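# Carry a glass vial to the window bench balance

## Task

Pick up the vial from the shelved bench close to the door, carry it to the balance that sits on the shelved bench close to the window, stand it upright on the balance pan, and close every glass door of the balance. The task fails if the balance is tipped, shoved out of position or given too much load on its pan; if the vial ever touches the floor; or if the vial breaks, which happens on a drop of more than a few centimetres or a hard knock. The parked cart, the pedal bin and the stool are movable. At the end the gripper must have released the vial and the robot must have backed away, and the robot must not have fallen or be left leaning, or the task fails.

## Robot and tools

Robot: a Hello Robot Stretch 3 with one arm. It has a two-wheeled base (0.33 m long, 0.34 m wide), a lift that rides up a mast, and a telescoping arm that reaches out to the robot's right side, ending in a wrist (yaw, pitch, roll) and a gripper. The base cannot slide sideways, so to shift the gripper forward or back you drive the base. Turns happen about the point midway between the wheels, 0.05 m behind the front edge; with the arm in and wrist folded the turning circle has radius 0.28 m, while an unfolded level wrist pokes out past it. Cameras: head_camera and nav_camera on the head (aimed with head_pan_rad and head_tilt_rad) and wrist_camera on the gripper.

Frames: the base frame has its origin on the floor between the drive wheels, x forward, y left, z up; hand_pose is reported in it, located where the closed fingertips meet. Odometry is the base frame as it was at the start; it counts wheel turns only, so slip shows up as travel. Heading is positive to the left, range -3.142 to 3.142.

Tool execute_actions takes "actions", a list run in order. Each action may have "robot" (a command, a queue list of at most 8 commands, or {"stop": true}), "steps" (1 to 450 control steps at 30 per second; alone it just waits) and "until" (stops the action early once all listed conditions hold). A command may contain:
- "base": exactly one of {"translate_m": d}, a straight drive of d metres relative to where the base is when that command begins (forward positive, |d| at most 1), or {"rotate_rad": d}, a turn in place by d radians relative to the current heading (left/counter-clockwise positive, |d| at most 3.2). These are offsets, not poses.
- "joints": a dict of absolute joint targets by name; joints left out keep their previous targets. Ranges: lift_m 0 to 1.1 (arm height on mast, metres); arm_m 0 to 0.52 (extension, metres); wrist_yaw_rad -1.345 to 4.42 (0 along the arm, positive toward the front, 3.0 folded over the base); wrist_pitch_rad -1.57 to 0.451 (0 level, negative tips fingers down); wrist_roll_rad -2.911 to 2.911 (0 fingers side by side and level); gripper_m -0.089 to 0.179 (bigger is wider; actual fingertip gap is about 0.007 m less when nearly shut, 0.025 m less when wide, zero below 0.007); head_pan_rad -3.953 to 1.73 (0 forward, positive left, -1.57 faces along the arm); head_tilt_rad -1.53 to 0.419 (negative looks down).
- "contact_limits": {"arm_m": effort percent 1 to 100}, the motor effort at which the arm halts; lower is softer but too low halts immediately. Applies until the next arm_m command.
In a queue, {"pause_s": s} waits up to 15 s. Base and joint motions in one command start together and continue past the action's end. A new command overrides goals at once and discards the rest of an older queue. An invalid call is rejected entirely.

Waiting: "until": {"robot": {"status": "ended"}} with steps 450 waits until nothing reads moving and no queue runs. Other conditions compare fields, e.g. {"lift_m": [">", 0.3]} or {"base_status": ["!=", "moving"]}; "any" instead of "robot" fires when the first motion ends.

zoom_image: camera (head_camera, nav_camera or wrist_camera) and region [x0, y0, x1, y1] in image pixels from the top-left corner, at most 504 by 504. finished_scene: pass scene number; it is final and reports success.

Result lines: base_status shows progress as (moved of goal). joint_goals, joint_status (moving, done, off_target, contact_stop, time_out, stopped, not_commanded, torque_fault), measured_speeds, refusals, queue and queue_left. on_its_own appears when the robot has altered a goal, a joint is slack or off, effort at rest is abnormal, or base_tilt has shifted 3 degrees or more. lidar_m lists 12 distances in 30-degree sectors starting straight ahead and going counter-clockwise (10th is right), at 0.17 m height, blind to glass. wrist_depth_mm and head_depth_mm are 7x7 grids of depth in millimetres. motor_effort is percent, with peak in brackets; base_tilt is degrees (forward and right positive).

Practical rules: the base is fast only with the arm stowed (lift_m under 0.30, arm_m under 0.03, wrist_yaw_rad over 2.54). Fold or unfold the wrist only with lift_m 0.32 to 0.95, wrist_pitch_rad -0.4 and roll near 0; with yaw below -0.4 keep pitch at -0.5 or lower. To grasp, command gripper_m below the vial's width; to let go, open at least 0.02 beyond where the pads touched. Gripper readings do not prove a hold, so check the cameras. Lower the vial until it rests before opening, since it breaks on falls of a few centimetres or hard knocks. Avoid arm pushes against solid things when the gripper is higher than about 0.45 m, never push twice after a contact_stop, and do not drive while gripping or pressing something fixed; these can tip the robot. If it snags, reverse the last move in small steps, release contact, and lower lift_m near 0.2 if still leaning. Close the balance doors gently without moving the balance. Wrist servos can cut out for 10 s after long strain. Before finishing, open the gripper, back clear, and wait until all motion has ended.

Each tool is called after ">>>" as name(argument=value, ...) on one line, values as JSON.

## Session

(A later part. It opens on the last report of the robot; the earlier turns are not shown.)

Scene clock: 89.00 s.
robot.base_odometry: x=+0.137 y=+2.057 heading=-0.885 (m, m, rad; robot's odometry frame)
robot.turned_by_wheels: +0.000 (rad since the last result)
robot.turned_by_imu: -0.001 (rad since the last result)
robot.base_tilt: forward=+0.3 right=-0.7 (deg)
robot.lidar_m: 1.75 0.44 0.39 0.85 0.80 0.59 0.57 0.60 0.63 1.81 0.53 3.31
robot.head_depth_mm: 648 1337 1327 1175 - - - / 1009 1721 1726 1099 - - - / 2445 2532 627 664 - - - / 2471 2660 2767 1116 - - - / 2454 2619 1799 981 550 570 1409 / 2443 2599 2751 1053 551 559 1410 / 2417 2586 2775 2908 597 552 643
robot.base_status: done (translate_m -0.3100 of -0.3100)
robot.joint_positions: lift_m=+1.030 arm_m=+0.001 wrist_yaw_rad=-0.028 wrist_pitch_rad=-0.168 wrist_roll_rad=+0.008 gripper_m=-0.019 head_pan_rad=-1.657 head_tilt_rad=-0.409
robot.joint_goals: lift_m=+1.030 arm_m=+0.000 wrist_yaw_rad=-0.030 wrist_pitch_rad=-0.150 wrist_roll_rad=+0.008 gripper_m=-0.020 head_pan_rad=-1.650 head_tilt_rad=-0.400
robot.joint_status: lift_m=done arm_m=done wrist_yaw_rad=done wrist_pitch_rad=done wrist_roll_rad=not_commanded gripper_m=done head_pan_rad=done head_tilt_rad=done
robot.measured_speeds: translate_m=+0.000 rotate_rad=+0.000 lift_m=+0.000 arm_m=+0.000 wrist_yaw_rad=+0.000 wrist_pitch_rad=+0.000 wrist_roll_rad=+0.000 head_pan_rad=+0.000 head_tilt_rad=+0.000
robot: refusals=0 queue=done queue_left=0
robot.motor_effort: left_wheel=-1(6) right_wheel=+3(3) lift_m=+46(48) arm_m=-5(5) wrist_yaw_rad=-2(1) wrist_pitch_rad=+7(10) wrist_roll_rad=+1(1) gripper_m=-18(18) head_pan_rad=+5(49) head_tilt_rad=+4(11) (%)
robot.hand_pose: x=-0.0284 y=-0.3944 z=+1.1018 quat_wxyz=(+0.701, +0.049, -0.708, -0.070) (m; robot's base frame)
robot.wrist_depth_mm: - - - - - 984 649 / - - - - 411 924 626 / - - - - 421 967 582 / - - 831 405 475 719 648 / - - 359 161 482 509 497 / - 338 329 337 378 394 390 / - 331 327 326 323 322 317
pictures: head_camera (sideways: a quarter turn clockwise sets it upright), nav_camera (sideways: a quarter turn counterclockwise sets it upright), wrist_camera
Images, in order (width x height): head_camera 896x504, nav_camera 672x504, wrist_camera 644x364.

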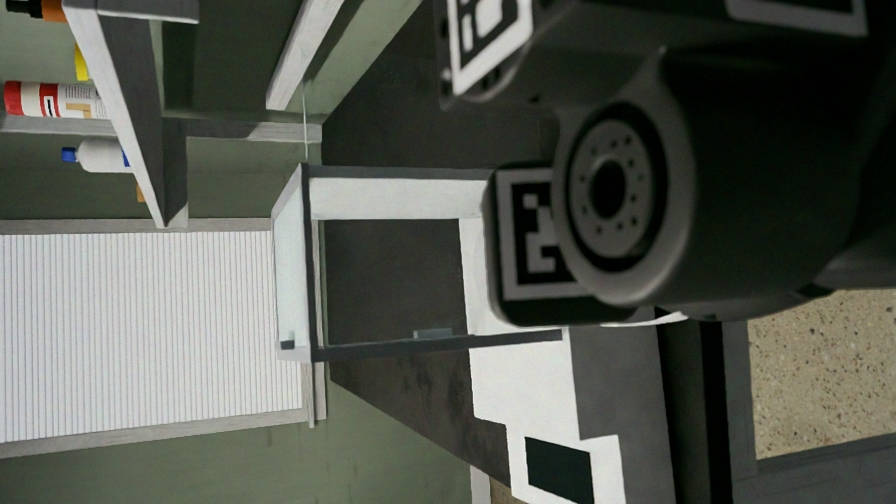

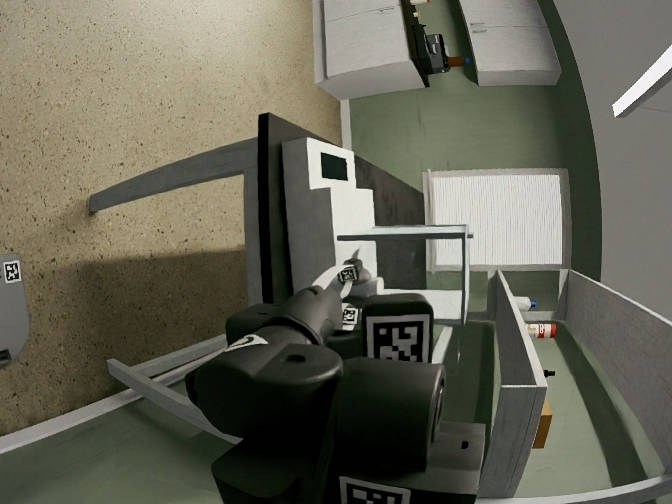

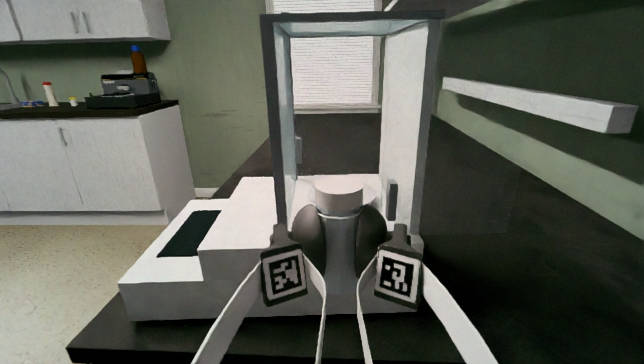

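>>> execute_actions(actions=[{"robot":{"joints":{"arm_m":0.085},"contact_limits":{"arm_m":12}},"steps":150,"until":{"robot":{"status":"ended"}}}])

>>> zoom_image(camera="wrist_camera", region=[180, 0, 644, 364])

Scene clock: 93.67 s.
robot.base_odometry: x=+0.137 y=+2.057 heading=-0.885 (m, m, rad; robot's odometry frame)
robot.turned_by_wheels: +0.000 (rad since the last result)
robot.turned_by_imu: +0.000 (rad since the last result)
robot.base_tilt: forward=+0.4 right=-0.6 (deg)
robot.lidar_m: 1.75 0.44 0.39 0.85 0.81 0.59 0.57 0.60 0.63 1.81 0.54 3.31
robot.head_depth_mm: 647 1343 1318 - - - 1313 / 1007 1718 1764 - - - 1379 / 2426 2564 622 - - - 1412 / 2491 2642 2762 - - - 1376 / 2480 2628 1797 692 553 570 1414 / 2454 2636 2746 1055 553 559 1415 / 2422 2582 2790 2933 599 553 640
robot.base_status: done (translate_m -0.3100 of -0.3100)
robot.joint_positions: lift_m=+1.030 arm_m=+0.085 wrist_yaw_rad=-0.028 wrist_pitch_rad=-0.169 wrist_roll_rad=+0.008 gripper_m=-0.019 head_pan_rad=-1.657 head_tilt_rad=-0.409
robot.joint_goals: lift_m=+1.030 arm_m=+0.085 wrist_yaw_rad=-0.030 wrist_pitch_rad=-0.150 wrist_roll_rad=+0.008 gripper_m=-0.020 head_pan_rad=-1.650 head_tilt_rad=-0.400
robot.joint_status: lift_m=done arm_m=done wrist_yaw_rad=done wrist_pitch_rad=done wrist_roll_rad=not_commanded gripper_m=done head_pan_rad=done head_tilt_rad=done
robot.measured_speeds: translate_m=+0.000 rotate_rad=+0.000 lift_m=+0.000 arm_m=+0.000 wrist_yaw_rad=+0.000 wrist_pitch_rad=+0.000 wrist_roll_rad=+0.000 head_pan_rad=+0.000 head_tilt_rad=+0.000
robot: refusals=0 queue=done queue_left=0
robot.motor_effort: left_wheel=-1(1) right_wheel=+3(3) lift_m=+46(45) arm_m=+3(3) wrist_yaw_rad=-1(2) wrist_pitch_rad=+8(8) wrist_roll_rad=+0(0) gripper_m=-18(18) head_pan_rad=+5(5) head_tilt_rad=+3(4) (%)
robot.contact_limits: arm_m 12 (drawing in: default 33, maximum 53; extending or still: default 42, maximum 70)
robot.hand_pose: x=-0.0285 y=-0.4781 z=+1.1016 quat_wxyz=(+0.701, +0.050, -0.708, -0.070) (m; robot's base frame)
robot.wrist_depth_mm: - - - - 285 872 648 / - - - - 287 871 625 / - - - - 292 940 582 / - - 827 406 298 713 655 / - - 339 161 264 508 503 / - 316 261 236 250 393 389 / - 252 245 247 249 320 317
pictures: head_camera (sideways: a quarter turn clockwise sets it upright), nav_camera (sideways: a quarter turn counterclockwise sets it upright), wrist_camera
Images, in order (width x height): head_camera 896x504, nav_camera 672x504, wrist_camera 644x364.

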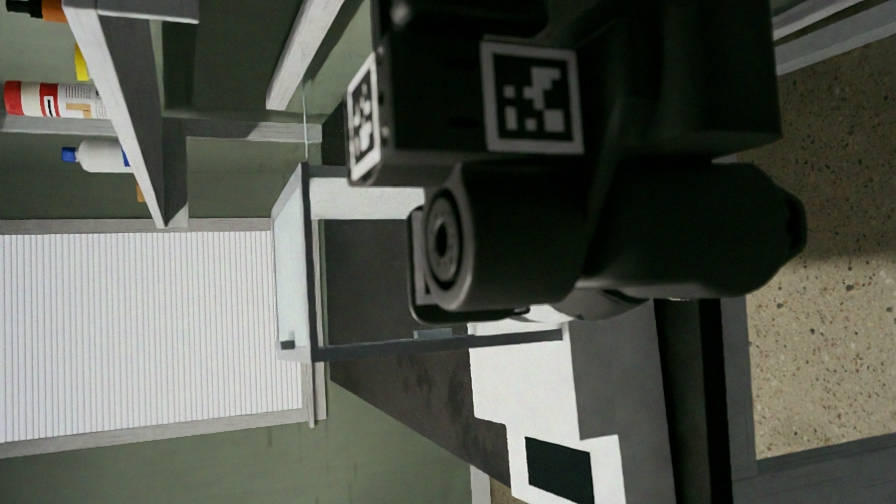

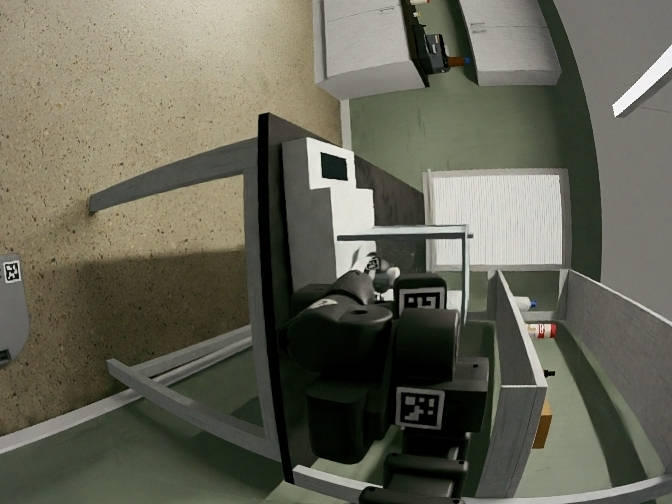

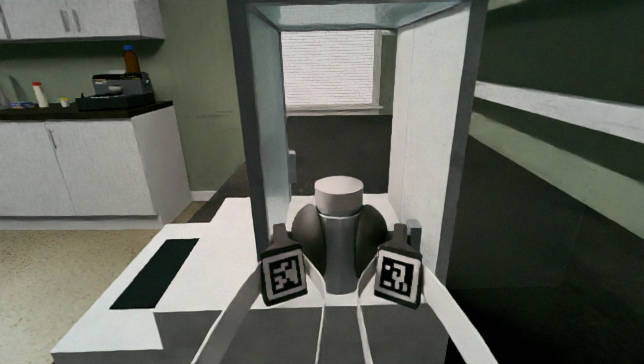

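Region (180, 0, 644, 364) of wrist_camera's 644x364 image, scaled by 1.086; it fills the top 395 rows of this view, and the rest is white.

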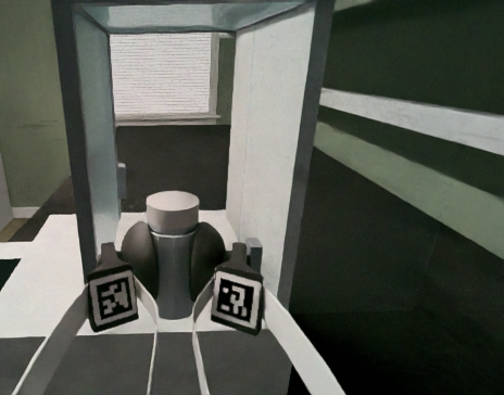

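>>> execute_actions(actions=[{"robot":{"joints":{"arm_m":0.15},"contact_limits":{"arm_m":10}},"steps":150,"until":{"robot":{"status":"ended"}}}])

Scene clock: 97.53 s.
robot.base_odometry: x=+0.137 y=+2.057 heading=-0.885 (m, m, rad; robot's odometry frame)
robot.turned_by_wheels: +0.000 (rad since the last result)
robot.turned_by_imu: +0.000 (rad since the last result)
robot.base_tilt: forward=+0.2 right=-0.6 (deg)
robot.lidar_m: 1.75 0.44 0.39 0.85 0.80 0.59 0.57 0.59 0.63 1.81 0.54 3.31
robot.head_depth_mm: 649 1340 1301 - 658 594 1314 / 1008 1724 1864 - - 583 1403 / 2447 2580 2427 - - 587 1400 / 2499 2641 2741 - - 584 1400 / 2460 2636 1796 692 553 570 1402 / 2412 2600 2727 1057 552 559 1416 / 2416 2571 2756 2924 597 552 642
robot.base_status: done (translate_m -0.3100 of -0.3100)
robot.joint_positions: lift_m=+1.030 arm_m=+0.150 wrist_yaw_rad=-0.028 wrist_pitch_rad=-0.169 wrist_roll_rad=+0.008 gripper_m=-0.019 head_pan_rad=-1.657 head_tilt_rad=-0.409
robot.joint_goals: lift_m=+1.030 arm_m=+0.150 wrist_yaw_rad=-0.030 wrist_pitch_rad=-0.150 wrist_roll_rad=+0.008 gripper_m=-0.020 head_pan_rad=-1.650 head_tilt_rad=-0.400
robot.joint_status: lift_m=done arm_m=done wrist_yaw_rad=done wrist_pitch_rad=done wrist_roll_rad=not_commanded gripper_m=done head_pan_rad=done head_tilt_rad=done
robot.measured_speeds: translate_m=+0.000 rotate_rad=+0.000 lift_m=+0.000 arm_m=+0.000 wrist_yaw_rad=+0.000 wrist_pitch_rad=+0.000 wrist_roll_rad=+0.000 head_pan_rad=+0.000 head_tilt_rad=+0.000
robot: refusals=0 queue=done queue_left=0
robot.motor_effort: left_wheel=-1(1) right_wheel=+3(3) lift_m=+46(46) arm_m=+3(2) wrist_yaw_rad=-1(1) wrist_pitch_rad=+8(8) wrist_roll_rad=+1(1) gripper_m=-18(18) head_pan_rad=+5(5) head_tilt_rad=+4(4) (%)
robot.contact_limits: arm_m 10 (drawing in: default 33, maximum 53; extending or still: default 42, maximum 70)
robot.hand_pose: x=-0.0285 y=-0.5431 z=+1.1016 quat_wxyz=(+0.701, +0.050, -0.708, -0.070) (m; robot's base frame)
robot.wrist_depth_mm: - - 283 - 272 142 652 / - - 298 - 278 153 615 / - - - - 282 155 588 / - - 748 645 287 170 656 / - - 318 161 254 187 501 / - 315 249 230 233 359 387 / - 219 210 208 200 320 317
pictures: head_camera (sideways: a quarter turn clockwise sets it upright), nav_camera (sideways: a quarter turn counterclockwise sets it upright), wrist_camera
Images, in order (width x height): head_camera 896x504, nav_camera 672x504, wrist_camera 644x364.

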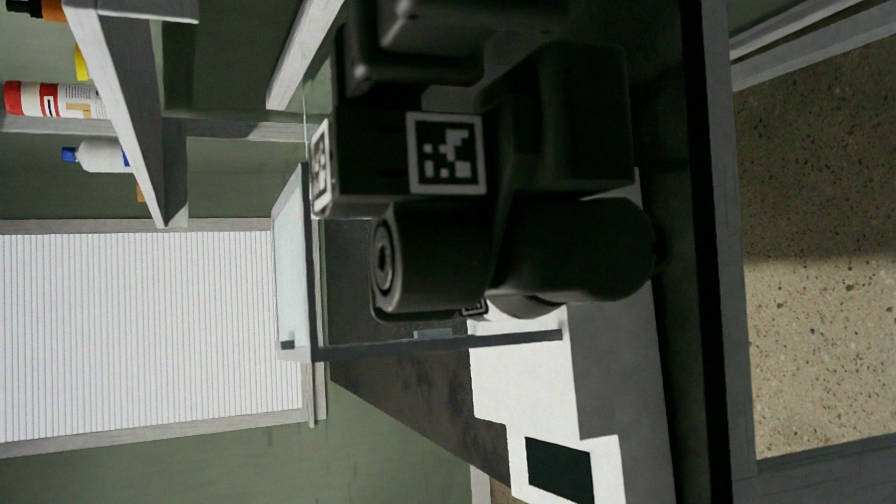

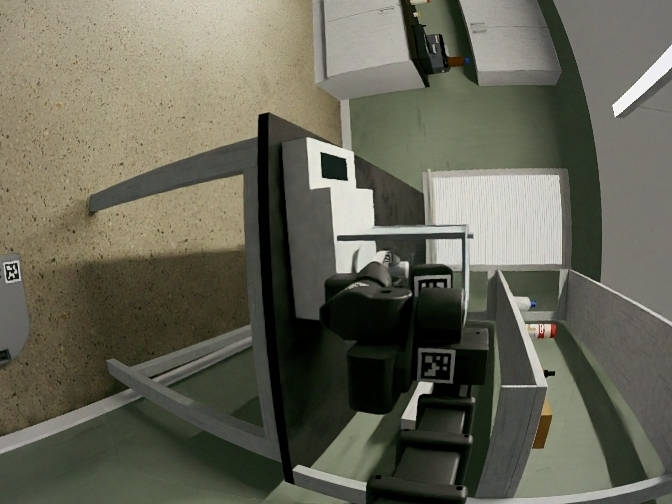

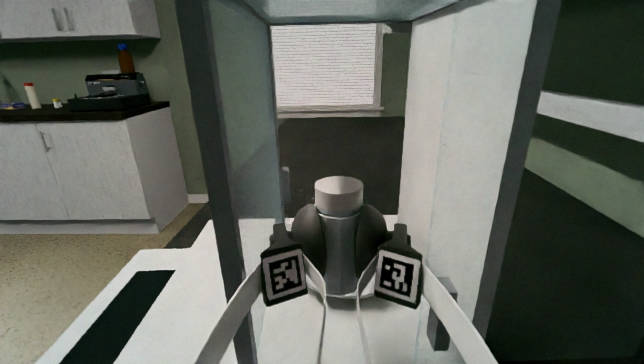

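>>> execute_actions(actions=[{"robot":{"joints":{"arm_m":0.175},"contact_limits":{"arm_m":10}},"steps":100,"until":{"robot":{"status":"ended"}}},{"robot":{"base":{"translate_m":-0.02}},"steps":100,"until":{"robot":{"status":"ended"}}}])

Scene clock: 101.33 s.
robot.base_odometry: x=+0.124 y=+2.072 heading=-0.885 (m, m, rad; robot's odometry frame)
robot.turned_by_wheels: +0.000 (rad since the last result)
robot.turned_by_imu: +0.000 (rad since the last result)
robot.base_tilt: forward=+0.3 right=-0.6 (deg)
robot.lidar_m: 1.76 0.44 0.40 0.85 0.78 0.57 0.55 0.57 0.62 1.72 0.54 3.32
robot.head_depth_mm: 547 1194 1209 - 658 582 1311 / 994 1651 1807 1024 633 586 1396 / 2432 2301 2755 - 610 586 1402 / 2492 2662 2759 - - 584 1402 / 2463 2615 2733 981 557 570 1413 / 2427 2626 2720 987 551 560 1422 / 2422 2602 2735 2896 575 553 663
robot.base_status: done (translate_m -0.0200 of -0.0200)
robot.joint_positions: lift_m=+1.030 arm_m=+0.175 wrist_yaw_rad=-0.027 wrist_pitch_rad=-0.169 wrist_roll_rad=+0.008 gripper_m=-0.019 head_pan_rad=-1.657 head_tilt_rad=-0.409
robot.joint_goals: lift_m=+1.030 arm_m=+0.175 wrist_yaw_rad=-0.030 wrist_pitch_rad=-0.150 wrist_roll_rad=+0.008 gripper_m=-0.020 head_pan_rad=-1.650 head_tilt_rad=-0.400
robot.joint_status: lift_m=done arm_m=done wrist_yaw_rad=done wrist_pitch_rad=done wrist_roll_rad=not_commanded gripper_m=done head_pan_rad=done head_tilt_rad=done
robot.measured_speeds: translate_m=+0.000 rotate_rad=+0.000 lift_m=+0.000 arm_m=+0.000 wrist_yaw_rad=+0.000 wrist_pitch_rad=+0.000 wrist_roll_rad=+0.000 head_pan_rad=+0.000 head_tilt_rad=+0.000
robot: refusals=0 queue=done queue_left=0
robot.motor_effort: left_wheel=+0(4) right_wheel=+1(2) lift_m=+45(46) arm_m=+3(3) wrist_yaw_rad=-2(2) wrist_pitch_rad=+8(8) wrist_roll_rad=+1(0) gripper_m=-18(18) head_pan_rad=+4(5) head_tilt_rad=+4(3) (%)
robot.contact_limits: arm_m 10 (drawing in: default 33, maximum 53; extending or still: default 42, maximum 70)
robot.hand_pose: x=-0.0282 y=-0.5682 z=+1.1016 quat_wxyz=(+0.701, +0.050, -0.708, -0.070) (m; robot's base frame)
robot.wrist_depth_mm: - - - - 211 109 626 / - - - - 213 118 598 / - - - - 217 129 565 / - - 825 733 220 141 631 / - - 335 161 195 453 498 / - 287 259 216 186 373 387 / 270 205 202 206 198 320 317
pictures: head_camera (sideways: a quarter turn clockwise sets it upright), nav_camera (sideways: a quarter turn counterclockwise sets it upright), wrist_camera
Images, in order (width x height): head_camera 896x504, nav_camera 672x504, wrist_camera 644x364.

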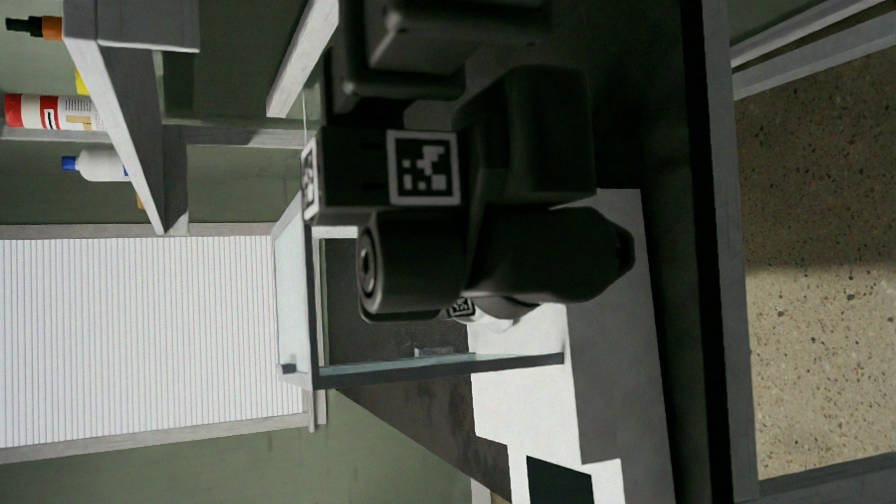

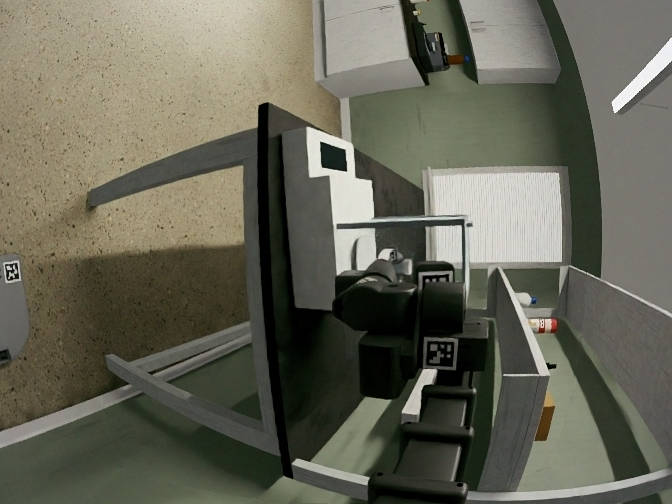

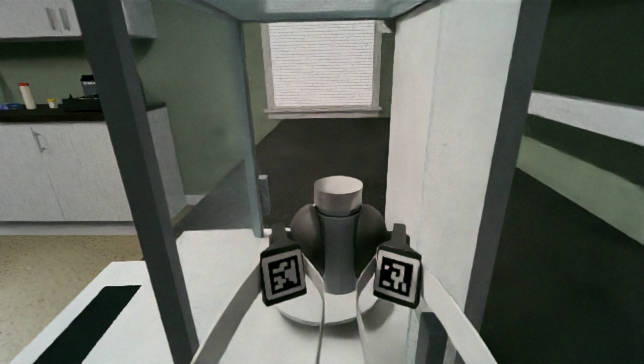

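>>> execute_actions(actions=[{"robot":{"base":{"translate_m":-0.007}},"steps":100,"until":{"robot":{"status":"ended"}}},{"robot":{"base":{"translate_m":0.024}},"steps":100,"until":{"robot":{"status":"ended"}}},{"robot":{"joints":{"arm_m":0.221},"contact_limits":{"arm_m":10}},"steps":100,"until":{"robot":{"status":"ended"}}},{"robot":{"joints":{"lift_m":1.005}},"steps":100,"until":{"robot":{"status":"ended"}}}])

Scene clock: 111.57 s.
robot.base_odometry: x=+0.135 y=+2.059 heading=-0.885 (m, m, rad; robot's odometry frame)
robot.turned_by_wheels: +0.000 (rad since the last result)
robot.turned_by_imu: +0.000 (rad since the last result)
robot.base_tilt: forward=+0.3 right=-0.8 (deg)
robot.lidar_m: 1.74 0.44 0.39 0.85 0.80 0.59 0.57 0.59 0.63 1.80 0.54 3.32
robot.head_depth_mm: 645 1335 1311 - 630 591 1319 / 1005 1699 1748 - 661 586 1394 / 2457 2365 2381 - 582 588 1400 / 2464 2653 2756 - 569 583 1411 / 2469 2662 1795 690 553 571 1413 / 2458 2598 2758 1056 552 558 1424 / 2432 2605 2779 2926 598 551 640
robot.base_status: done (translate_m +0.0240 of +0.0240)
robot.joint_positions: lift_m=+1.005 arm_m=+0.221 wrist_yaw_rad=-0.028 wrist_pitch_rad=-0.169 wrist_roll_rad=+0.008 gripper_m=-0.019 head_pan_rad=-1.657 head_tilt_rad=-0.409
robot.joint_goals: lift_m=+1.005 arm_m=+0.221 wrist_yaw_rad=-0.030 wrist_pitch_rad=-0.150 wrist_roll_rad=+0.008 gripper_m=-0.020 head_pan_rad=-1.650 head_tilt_rad=-0.400
robot.joint_status: lift_m=done arm_m=done wrist_yaw_rad=done wrist_pitch_rad=done wrist_roll_rad=not_commanded gripper_m=done head_pan_rad=done head_tilt_rad=done
robot.measured_speeds: translate_m=+0.000 rotate_rad=+0.000 lift_m=+0.000 arm_m=+0.000 wrist_yaw_rad=+0.000 wrist_pitch_rad=+0.000 wrist_roll_rad=+0.000 head_pan_rad=+0.000 head_tilt_rad=+0.000
robot: refusals=0 queue=done queue_left=0
robot.motor_effort: left_wheel=-1(3) right_wheel=+2(8) lift_m=+28(46) arm_m=+3(3) wrist_yaw_rad=-2(2) wrist_pitch_rad=+8(8) wrist_roll_rad=+1(1) gripper_m=-18(19) head_pan_rad=+5(4) head_tilt_rad=+3(3) (%)
robot.contact_limits: arm_m 10 (drawing in: default 33, maximum 53; extending or still: default 42, maximum 70)
robot.hand_pose: x=-0.0285 y=-0.6141 z=+1.0772 quat_wxyz=(+0.701, +0.050, -0.708, -0.070) (m; robot's base frame)
robot.wrist_depth_mm: - - - - - 132 89 / - - - - - 133 90 / - - - - 878 134 90 / - - 684 626 570 135 91 / - 293 288 161 237 136 91 / - 79 223 183 193 137 92 / 232 81 180 167 168 129 97
pictures: head_camera (sideways: a quarter turn clockwise sets it upright), nav_camera (sideways: a quarter turn counterclockwise sets it upright), wrist_camera
Images, in order (width x height): head_camera 896x504, nav_camera 672x504, wrist_camera 644x364.

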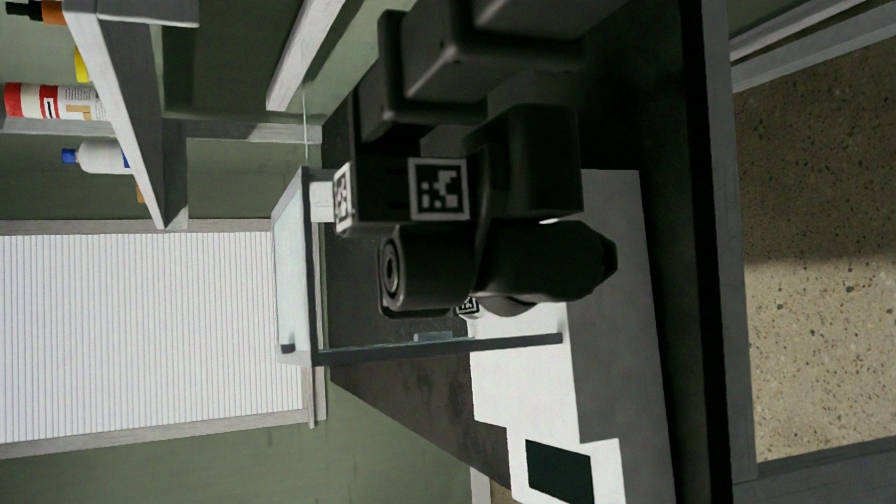

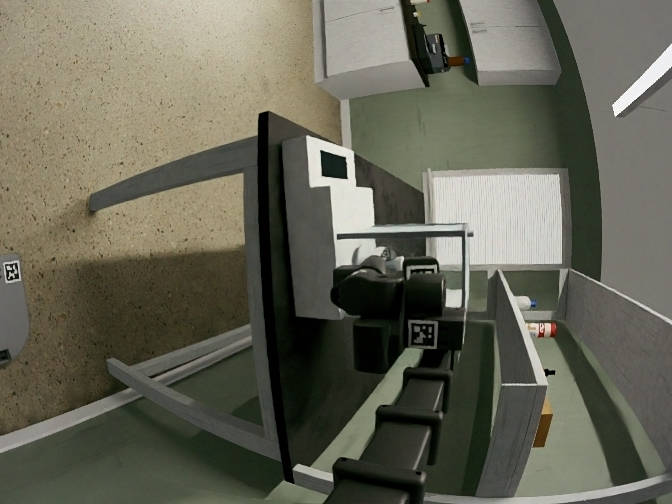

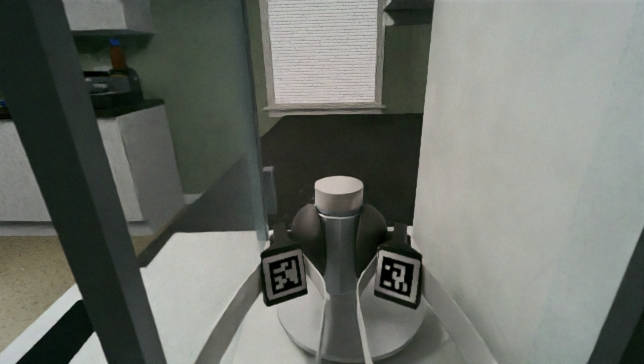

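>>> execute_actions(actions=[{"robot":{"joints":{"lift_m":0.996}},"steps":60,"until":{"robot":{"status":"ended"}}},{"steps":6},{"robot":{"joints":{"gripper_m":0.054}},"steps":90,"until":{"robot":{"status":"ended"}}},{"steps":6}])

Scene clock: 115.20 s.
robot.base_odometry: x=+0.135 y=+2.059 heading=-0.885 (m, m, rad; robot's odometry frame)
robot.turned_by_wheels: +0.000 (rad since the last result)
robot.turned_by_imu: +0.000 (rad since the last result)
robot.base_tilt: forward=+0.4 right=-0.7 (deg)
robot.lidar_m: 1.75 0.44 0.39 0.85 0.80 0.59 0.57 0.59 0.63 1.80 0.54 3.30
robot.head_depth_mm: 648 1332 1322 - - 593 1317 / 1010 1712 1740 - 661 585 1405 / 2460 2356 1741 - 583 587 1397 / 2462 2656 2769 - - 584 1405 / 2454 2608 1793 695 553 571 1416 / 2440 2598 2735 1057 552 559 1413 / 2415 2586 2764 2927 599 553 640
robot.base_status: done (translate_m +0.0240 of +0.0240)
robot.joint_positions: lift_m=+0.996 arm_m=+0.221 wrist_yaw_rad=-0.028 wrist_pitch_rad=-0.169 wrist_roll_rad=+0.008 gripper_m=+0.054 head_pan_rad=-1.657 head_tilt_rad=-0.409
robot.joint_goals: lift_m=+0.996 arm_m=+0.221 wrist_yaw_rad=-0.030 wrist_pitch_rad=-0.150 wrist_roll_rad=+0.008 gripper_m=+0.054 head_pan_rad=-1.650 head_tilt_rad=-0.400
robot.joint_status: lift_m=done arm_m=done wrist_yaw_rad=done wrist_pitch_rad=done wrist_roll_rad=not_commanded gripper_m=done head_pan_rad=done head_tilt_rad=done
robot.measured_speeds: translate_m=+0.000 rotate_rad=+0.000 lift_m=+0.000 arm_m=+0.000 wrist_yaw_rad=+0.000 wrist_pitch_rad=+0.000 wrist_roll_rad=+0.000 head_pan_rad=+0.000 head_tilt_rad=+0.000
robot: refusals=0 queue=done queue_left=0
robot.motor_effort: left_wheel=-1(1) right_wheel=+3(2) lift_m=+27(28) arm_m=+3(2) wrist_yaw_rad=-1(1) wrist_pitch_rad=+8(8) wrist_roll_rad=+0(0) gripper_m=+1(95) head_pan_rad=+4(6) head_tilt_rad=+4(3) (%)
robot.contact_limits: arm_m 10 (drawing in: default 33, maximum 53; extending or still: default 42, maximum 70)
robot.hand_pose: x=-0.0285 y=-0.6141 z=+1.0681 quat_wxyz=(+0.701, +0.050, -0.708, -0.070) (m; robot's base frame)
robot.wrist_depth_mm: - - - - - 132 89 / - - - - - 133 90 / - - - - 856 134 90 / - - 612 647 549 135 91 / - 259 272 161 215 136 91 / - 79 210 171 184 133 92 / 217 81 170 157 161 129 94
pictures: head_camera (sideways: a quarter turn clockwise sets it upright), nav_camera (sideways: a quarter turn counterclockwise sets it upright), wrist_camera
Images, in order (width x height): head_camera 896x504, nav_camera 672x504, wrist_camera 644x364.

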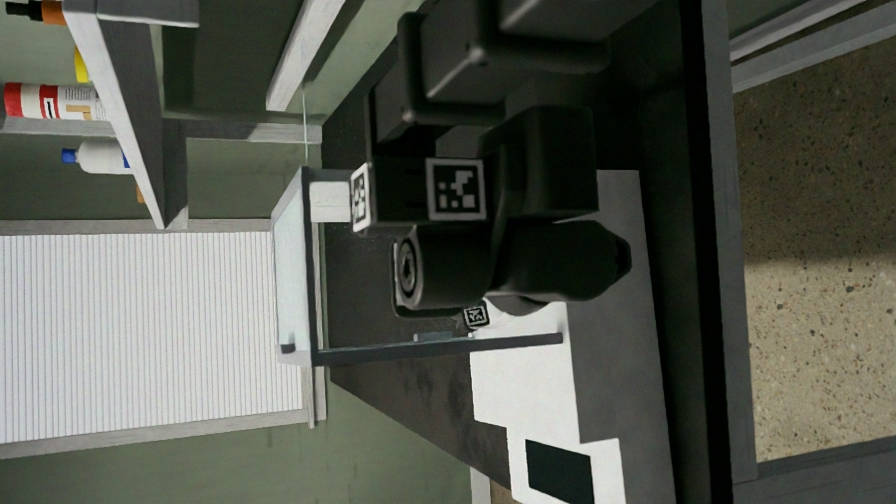

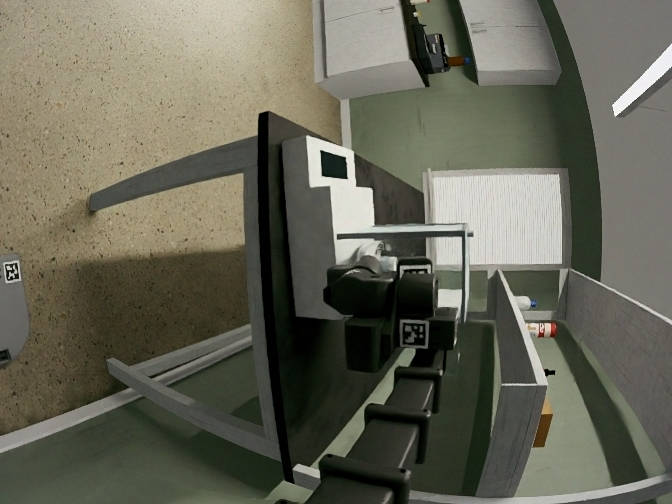

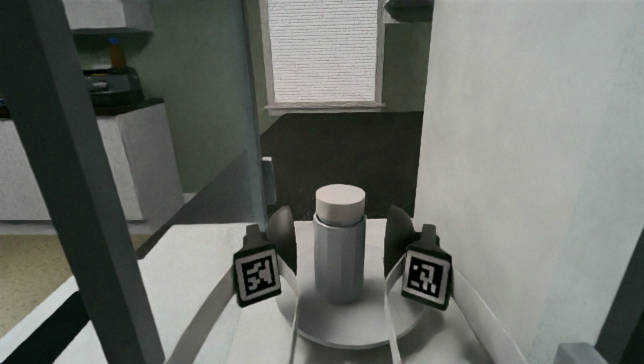

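>>> execute_actions(actions=[{"robot":{"joints":{"arm_m":0.178},"contact_limits":{"arm_m":12}},"steps":100,"until":{"robot":{"status":"ended"}}},{"robot":{"joints":{"gripper_m":0.04}},"steps":60,"until":{"robot":{"status":"ended"}}},{"robot":{"joints":{"arm_m":0.07},"contact_limits":{"arm_m":12}},"steps":100,"until":{"robot":{"status":"ended"}}},{"robot":{"base":{"translate_m":-0.072},"joints":{"gripper_m":0.045}},"steps":100,"until":{"robot":{"status":"ended"}}}])

Scene clock: 123.23 s.
robot.base_odometry: x=+0.089 y=+2.115 heading=-0.885 (m, m, rad; robot's odometry frame)
robot.turned_by_wheels: +0.000 (rad since the last result)
robot.turned_by_imu: +0.000 (rad since the last result)
robot.base_tilt: forward=+0.3 right=-0.6 (deg)
robot.lidar_m: 1.81 0.44 0.47 0.85 0.70 0.51 0.50 0.52 0.59 1.48 0.56 3.30
robot.head_depth_mm: 405 420 1139 1110 - - - / 418 1265 1550 1140 - - - / 2073 1837 1884 1108 - - - / 2493 2667 1765 943 - - - / 2469 2647 1810 1044 561 571 1410 / 2466 2618 1626 986 552 562 1418 / 2413 2578 2716 994 547 554 1416
robot.base_status: done (translate_m -0.0720 of -0.0720)
robot.joint_positions: lift_m=+0.996 arm_m=+0.070 wrist_yaw_rad=-0.029 wrist_pitch_rad=-0.169 wrist_roll_rad=+0.008 gripper_m=+0.045 head_pan_rad=-1.657 head_tilt_rad=-0.409
robot.joint_goals: lift_m=+0.996 arm_m=+0.070 wrist_yaw_rad=-0.030 wrist_pitch_rad=-0.150 wrist_roll_rad=+0.008 gripper_m=+0.045 head_pan_rad=-1.650 head_tilt_rad=-0.400
robot.joint_status: lift_m=done arm_m=done wrist_yaw_rad=done wrist_pitch_rad=done wrist_roll_rad=not_commanded gripper_m=done head_pan_rad=done head_tilt_rad=done
robot.measured_speeds: translate_m=+0.000 rotate_rad=+0.000 lift_m=+0.000 arm_m=+0.000 wrist_yaw_rad=+0.000 wrist_pitch_rad=+0.000 wrist_roll_rad=+0.000 head_pan_rad=+0.000 head_tilt_rad=+0.000
robot: refusals=0 queue=done queue_left=0
robot.motor_effort: left_wheel=-1(5) right_wheel=+3(4) lift_m=+27(27) arm_m=-6(6) wrist_yaw_rad=-1(1) wrist_pitch_rad=+8(8) wrist_roll_rad=+0(1) gripper_m=+0(65) head_pan_rad=+5(4) head_tilt_rad=+3(3) (%)
robot.contact_limits: arm_m 12 (drawing in: default 33, maximum 53; extending or still: default 42, maximum 70)
robot.hand_pose: x=-0.0286 y=-0.4637 z=+1.0681 quat_wxyz=(+0.701, +0.050, -0.708, -0.070) (m; robot's base frame)
robot.wrist_depth_mm: - - - - - 864 557 / - - - - - 748 510 / - - - 987 - 861 536 / - - 360 328 636 629 566 / - 263 283 269 477 449 441 / 253 247 248 255 335 345 341 / 265 266 268 266 284 281 278
pictures: head_camera (sideways: a quarter turn clockwise sets it upright), nav_camera (sideways: a quarter turn counterclockwise sets it upright), wrist_camera
Images, in order (width x height): head_camera 896x504, nav_camera 672x504, wrist_camera 644x364.

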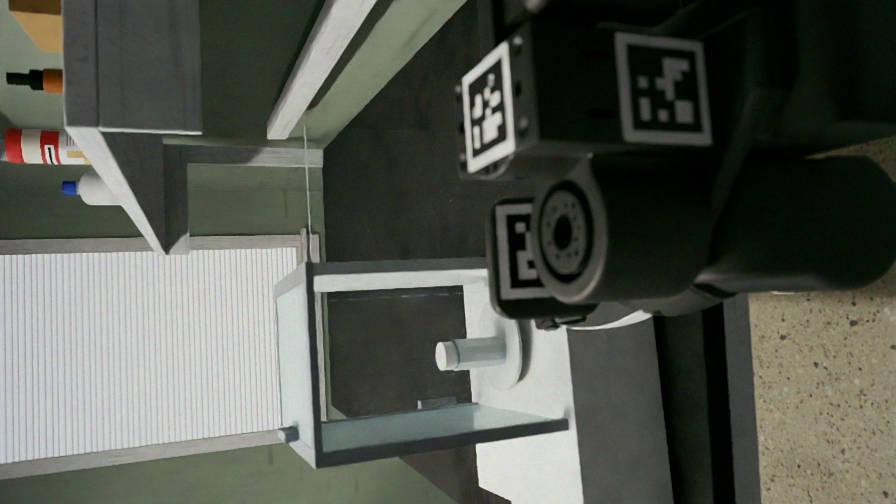

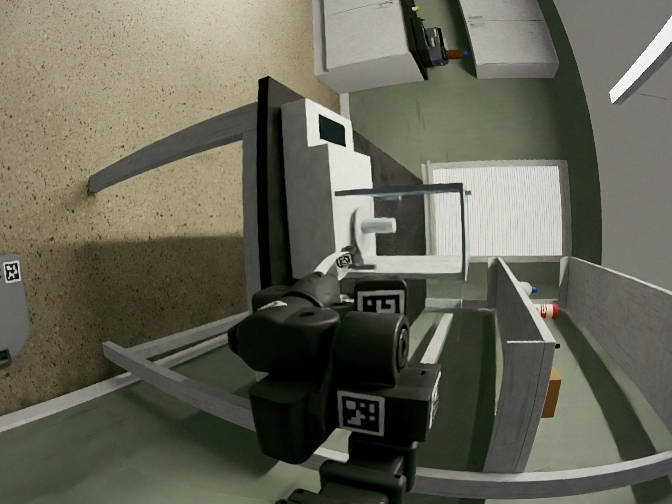

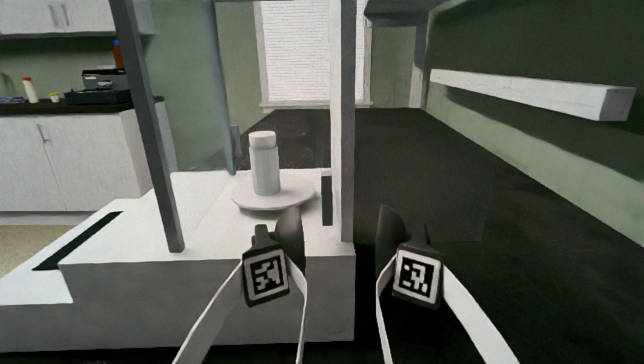

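>>> execute_actions(actions=[{"robot":{"joints":{"arm_m":0.111},"contact_limits":{"arm_m":8}},"steps":100,"until":{"robot":{"status":"ended"}}},{"robot":{"base":{"translate_m":0.07}},"steps":100,"until":{"robot":{"status":"ended"}}}])

Scene clock: 128.97 s.
robot.base_odometry: x=+0.134 y=+2.061 heading=-0.885 (m, m, rad; robot's odometry frame)
robot.turned_by_wheels: +0.000 (rad since the last result)
robot.turned_by_imu: +0.000 (rad since the last result)
robot.base_tilt: forward=+0.3 right=-0.7 (deg)
robot.lidar_m: 1.75 0.44 0.39 0.85 0.80 0.59 0.57 0.59 0.63 1.79 0.54 3.32
robot.head_depth_mm: 647 1330 1308 1171 - - 1289 / 1002 1706 1732 1182 - - 1381 / 2459 2531 1418 631 - - 1372 / 2471 2650 1787 1163 - - 1359 / 2459 2630 1792 979 553 569 1419 / 2446 2598 2748 1053 553 559 1418 / 2398 2576 2765 2900 599 552 639
robot.base_status: done (translate_m +0.0700 of +0.0700)
robot.joint_positions: lift_m=+0.996 arm_m=+0.111 wrist_yaw_rad=-0.029 wrist_pitch_rad=-0.169 wrist_roll_rad=+0.008 gripper_m=+0.045 head_pan_rad=-1.657 head_tilt_rad=-0.409
robot.joint_goals: lift_m=+0.996 arm_m=+0.111 wrist_yaw_rad=-0.030 wrist_pitch_rad=-0.150 wrist_roll_rad=+0.008 gripper_m=+0.045 head_pan_rad=-1.650 head_tilt_rad=-0.400
robot.joint_status: lift_m=done arm_m=done wrist_yaw_rad=done wrist_pitch_rad=done wrist_roll_rad=not_commanded gripper_m=done head_pan_rad=done head_tilt_rad=done
robot.measured_speeds: translate_m=+0.000 rotate_rad=+0.000 lift_m=+0.000 arm_m=+0.000 wrist_yaw_rad=+0.000 wrist_pitch_rad=+0.000 wrist_roll_rad=+0.000 head_pan_rad=+0.000 head_tilt_rad=+0.000
robot: refusals=0 queue=done queue_left=0
robot.motor_effort: left_wheel=-1(3) right_wheel=+3(8) lift_m=+27(27) arm_m=+2(3) wrist_yaw_rad=-1(1) wrist_pitch_rad=+8(7) wrist_roll_rad=+0(1) gripper_m=+1(1) head_pan_rad=+5(5) head_tilt_rad=+3(4) (%)
robot.contact_limits: arm_m 8 (drawing in: default 33, maximum 53; extending or still: default 42, maximum 70)
robot.hand_pose: x=-0.0286 y=-0.5041 z=+1.0681 quat_wxyz=(+0.701, +0.050, -0.708, -0.070) (m; robot's base frame)
robot.wrist_depth_mm: - - - - 263 808 650 / - - - - 267 786 583 / - - - - 272 861 650 / - - 389 297 277 621 587 / - 372 275 259 242 440 439 / - 222 210 207 204 347 342 / 220 212 211 213 214 280 279
pictures: head_camera (sideways: a quarter turn clockwise sets it upright), nav_camera (sideways: a quarter turn counterclockwise sets it upright), wrist_camera
Images, in order (width x height): head_camera 896x504, nav_camera 672x504, wrist_camera 644x364.

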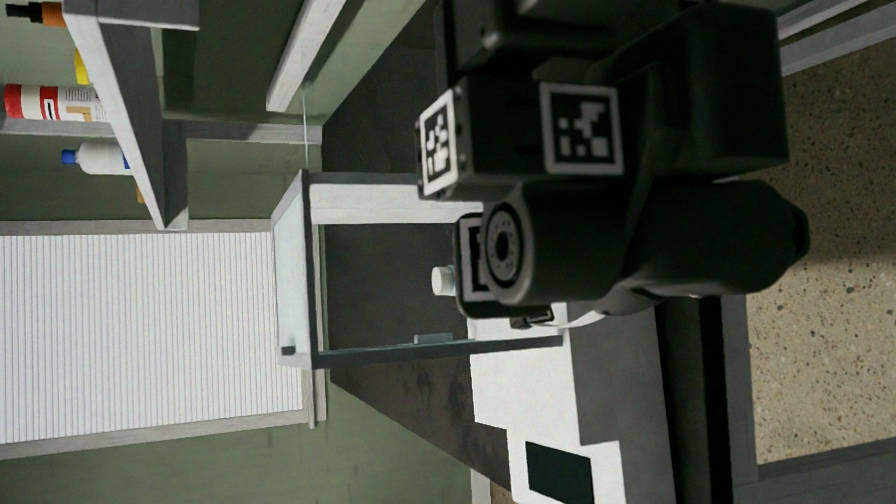

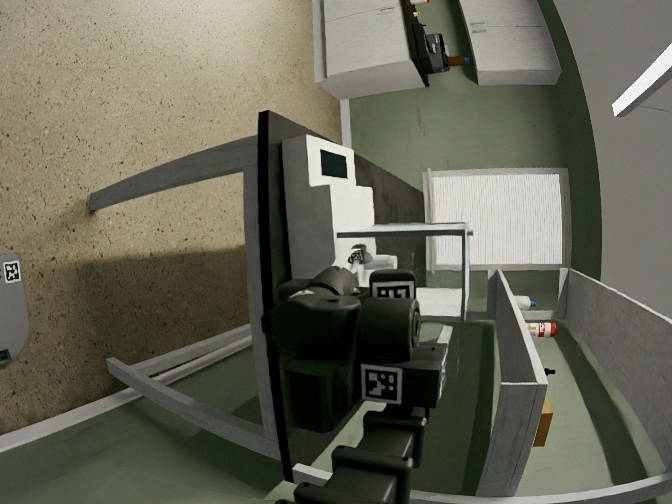

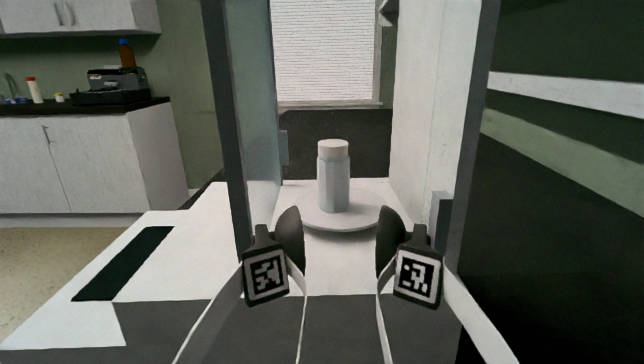

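>>> execute_actions(actions=[{"robot":{"joints":{"arm_m":0.105},"base":{"translate_m":-0.055}},"steps":100,"until":{"robot":{"status":"ended"}}},{"robot":{"joints":{"arm_m":0.121},"contact_limits":{"arm_m":8}},"steps":100,"until":{"robot":{"status":"ended"}}},{"robot":{"base":{"translate_m":0.05}},"steps":100,"until":{"robot":{"status":"ended"}}}])

Scene clock: 136.33 s.
robot.base_odometry: x=+0.131 y=+2.064 heading=-0.885 (m, m, rad; robot's odometry frame)
robot.turned_by_wheels: +0.000 (rad since the last result)
robot.turned_by_imu: +0.000 (rad since the last result)
robot.base_tilt: forward=+0.3 right=-0.6 (deg)
robot.lidar_m: 1.76 0.44 0.39 0.85 0.79 0.58 0.56 0.59 0.63 1.77 0.54 3.31
robot.head_depth_mm: 646 1275 1305 1253 - 1336 1329 / 1006 1693 1703 1279 - - 1391 / 2430 2336 1414 604 - - 1407 / 2459 2647 1770 1158 - - 1407 / 2456 2606 1794 981 552 569 1409 / 2445 2626 2702 1049 552 560 1427 / 2409 2588 2765 2931 588 554 640
robot.base_status: done (translate_m +0.0500 of +0.0500)
robot.joint_positions: lift_m=+0.996 arm_m=+0.121 wrist_yaw_rad=-0.036 wrist_pitch_rad=-0.169 wrist_roll_rad=+0.008 gripper_m=+0.045 head_pan_rad=-1.657 head_tilt_rad=-0.409
robot.joint_goals: lift_m=+0.996 arm_m=+0.121 wrist_yaw_rad=-0.030 wrist_pitch_rad=-0.150 wrist_roll_rad=+0.008 gripper_m=+0.045 head_pan_rad=-1.650 head_tilt_rad=-0.400
robot.joint_status: lift_m=done arm_m=done wrist_yaw_rad=done wrist_pitch_rad=done wrist_roll_rad=not_commanded gripper_m=done head_pan_rad=done head_tilt_rad=done
robot.measured_speeds: translate_m=+0.000 rotate_rad=+0.000 lift_m=+0.000 arm_m=+0.000 wrist_yaw_rad=+0.000 wrist_pitch_rad=+0.000 wrist_roll_rad=+0.000 head_pan_rad=+0.000 head_tilt_rad=+0.000
robot: refusals=0 queue=done queue_left=0
robot.motor_effort: left_wheel=-2(6) right_wheel=+4(11) lift_m=+27(27) arm_m=+2(6) wrist_yaw_rad=+5(5) wrist_pitch_rad=+8(8) wrist_roll_rad=+0(0) gripper_m=-1(2) head_pan_rad=+5(4) head_tilt_rad=+3(4) (%)
robot.contact_limits: arm_m 8 (drawing in: default 33, maximum 53; extending or still: default 42, maximum 70)
robot.hand_pose: x=-0.0303 y=-0.5140 z=+1.0681 quat_wxyz=(+0.701, +0.047, -0.708, -0.073) (m; robot's base frame)
robot.wrist_depth_mm: - - - - 237 839 635 / - - - - 241 779 571 / - - - - 246 834 631 / - - 359 297 249 620 601 / - 347 258 254 198 441 440 / - 213 201 206 195 345 339 / 218 196 198 200 202 281 277
pictures: head_camera (sideways: a quarter turn clockwise sets it upright), nav_camera (sideways: a quarter turn counterclockwise sets it upright), wrist_camera
Images, in order (width x height): head_camera 896x504, nav_camera 672x504, wrist_camera 644x364.

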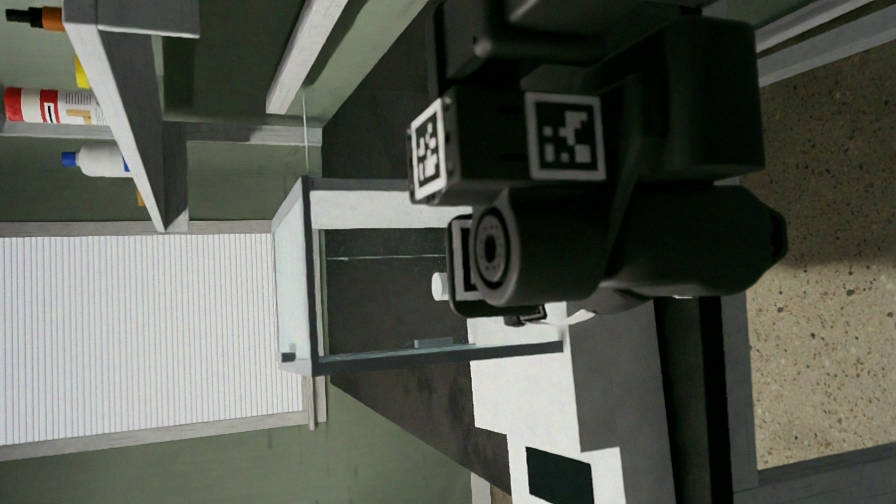

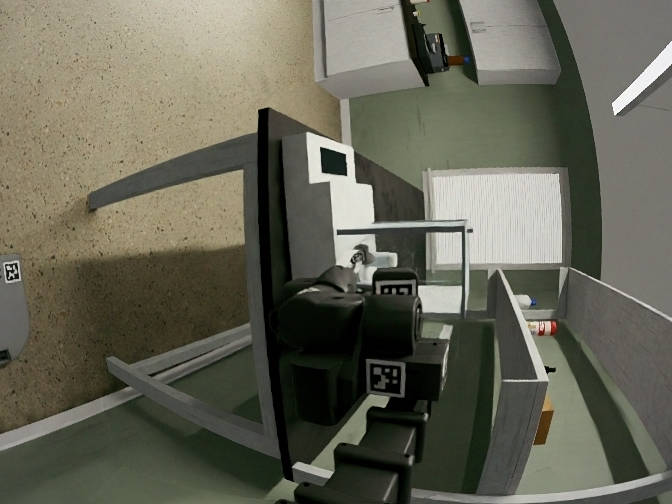

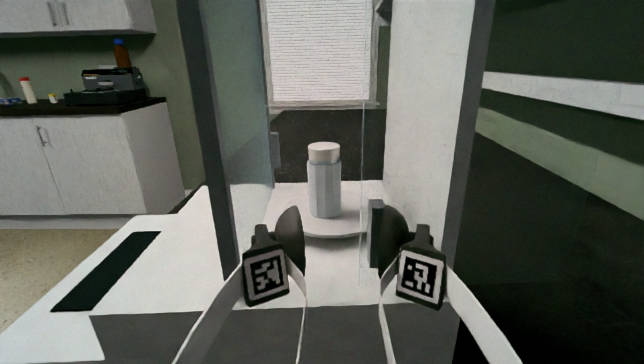

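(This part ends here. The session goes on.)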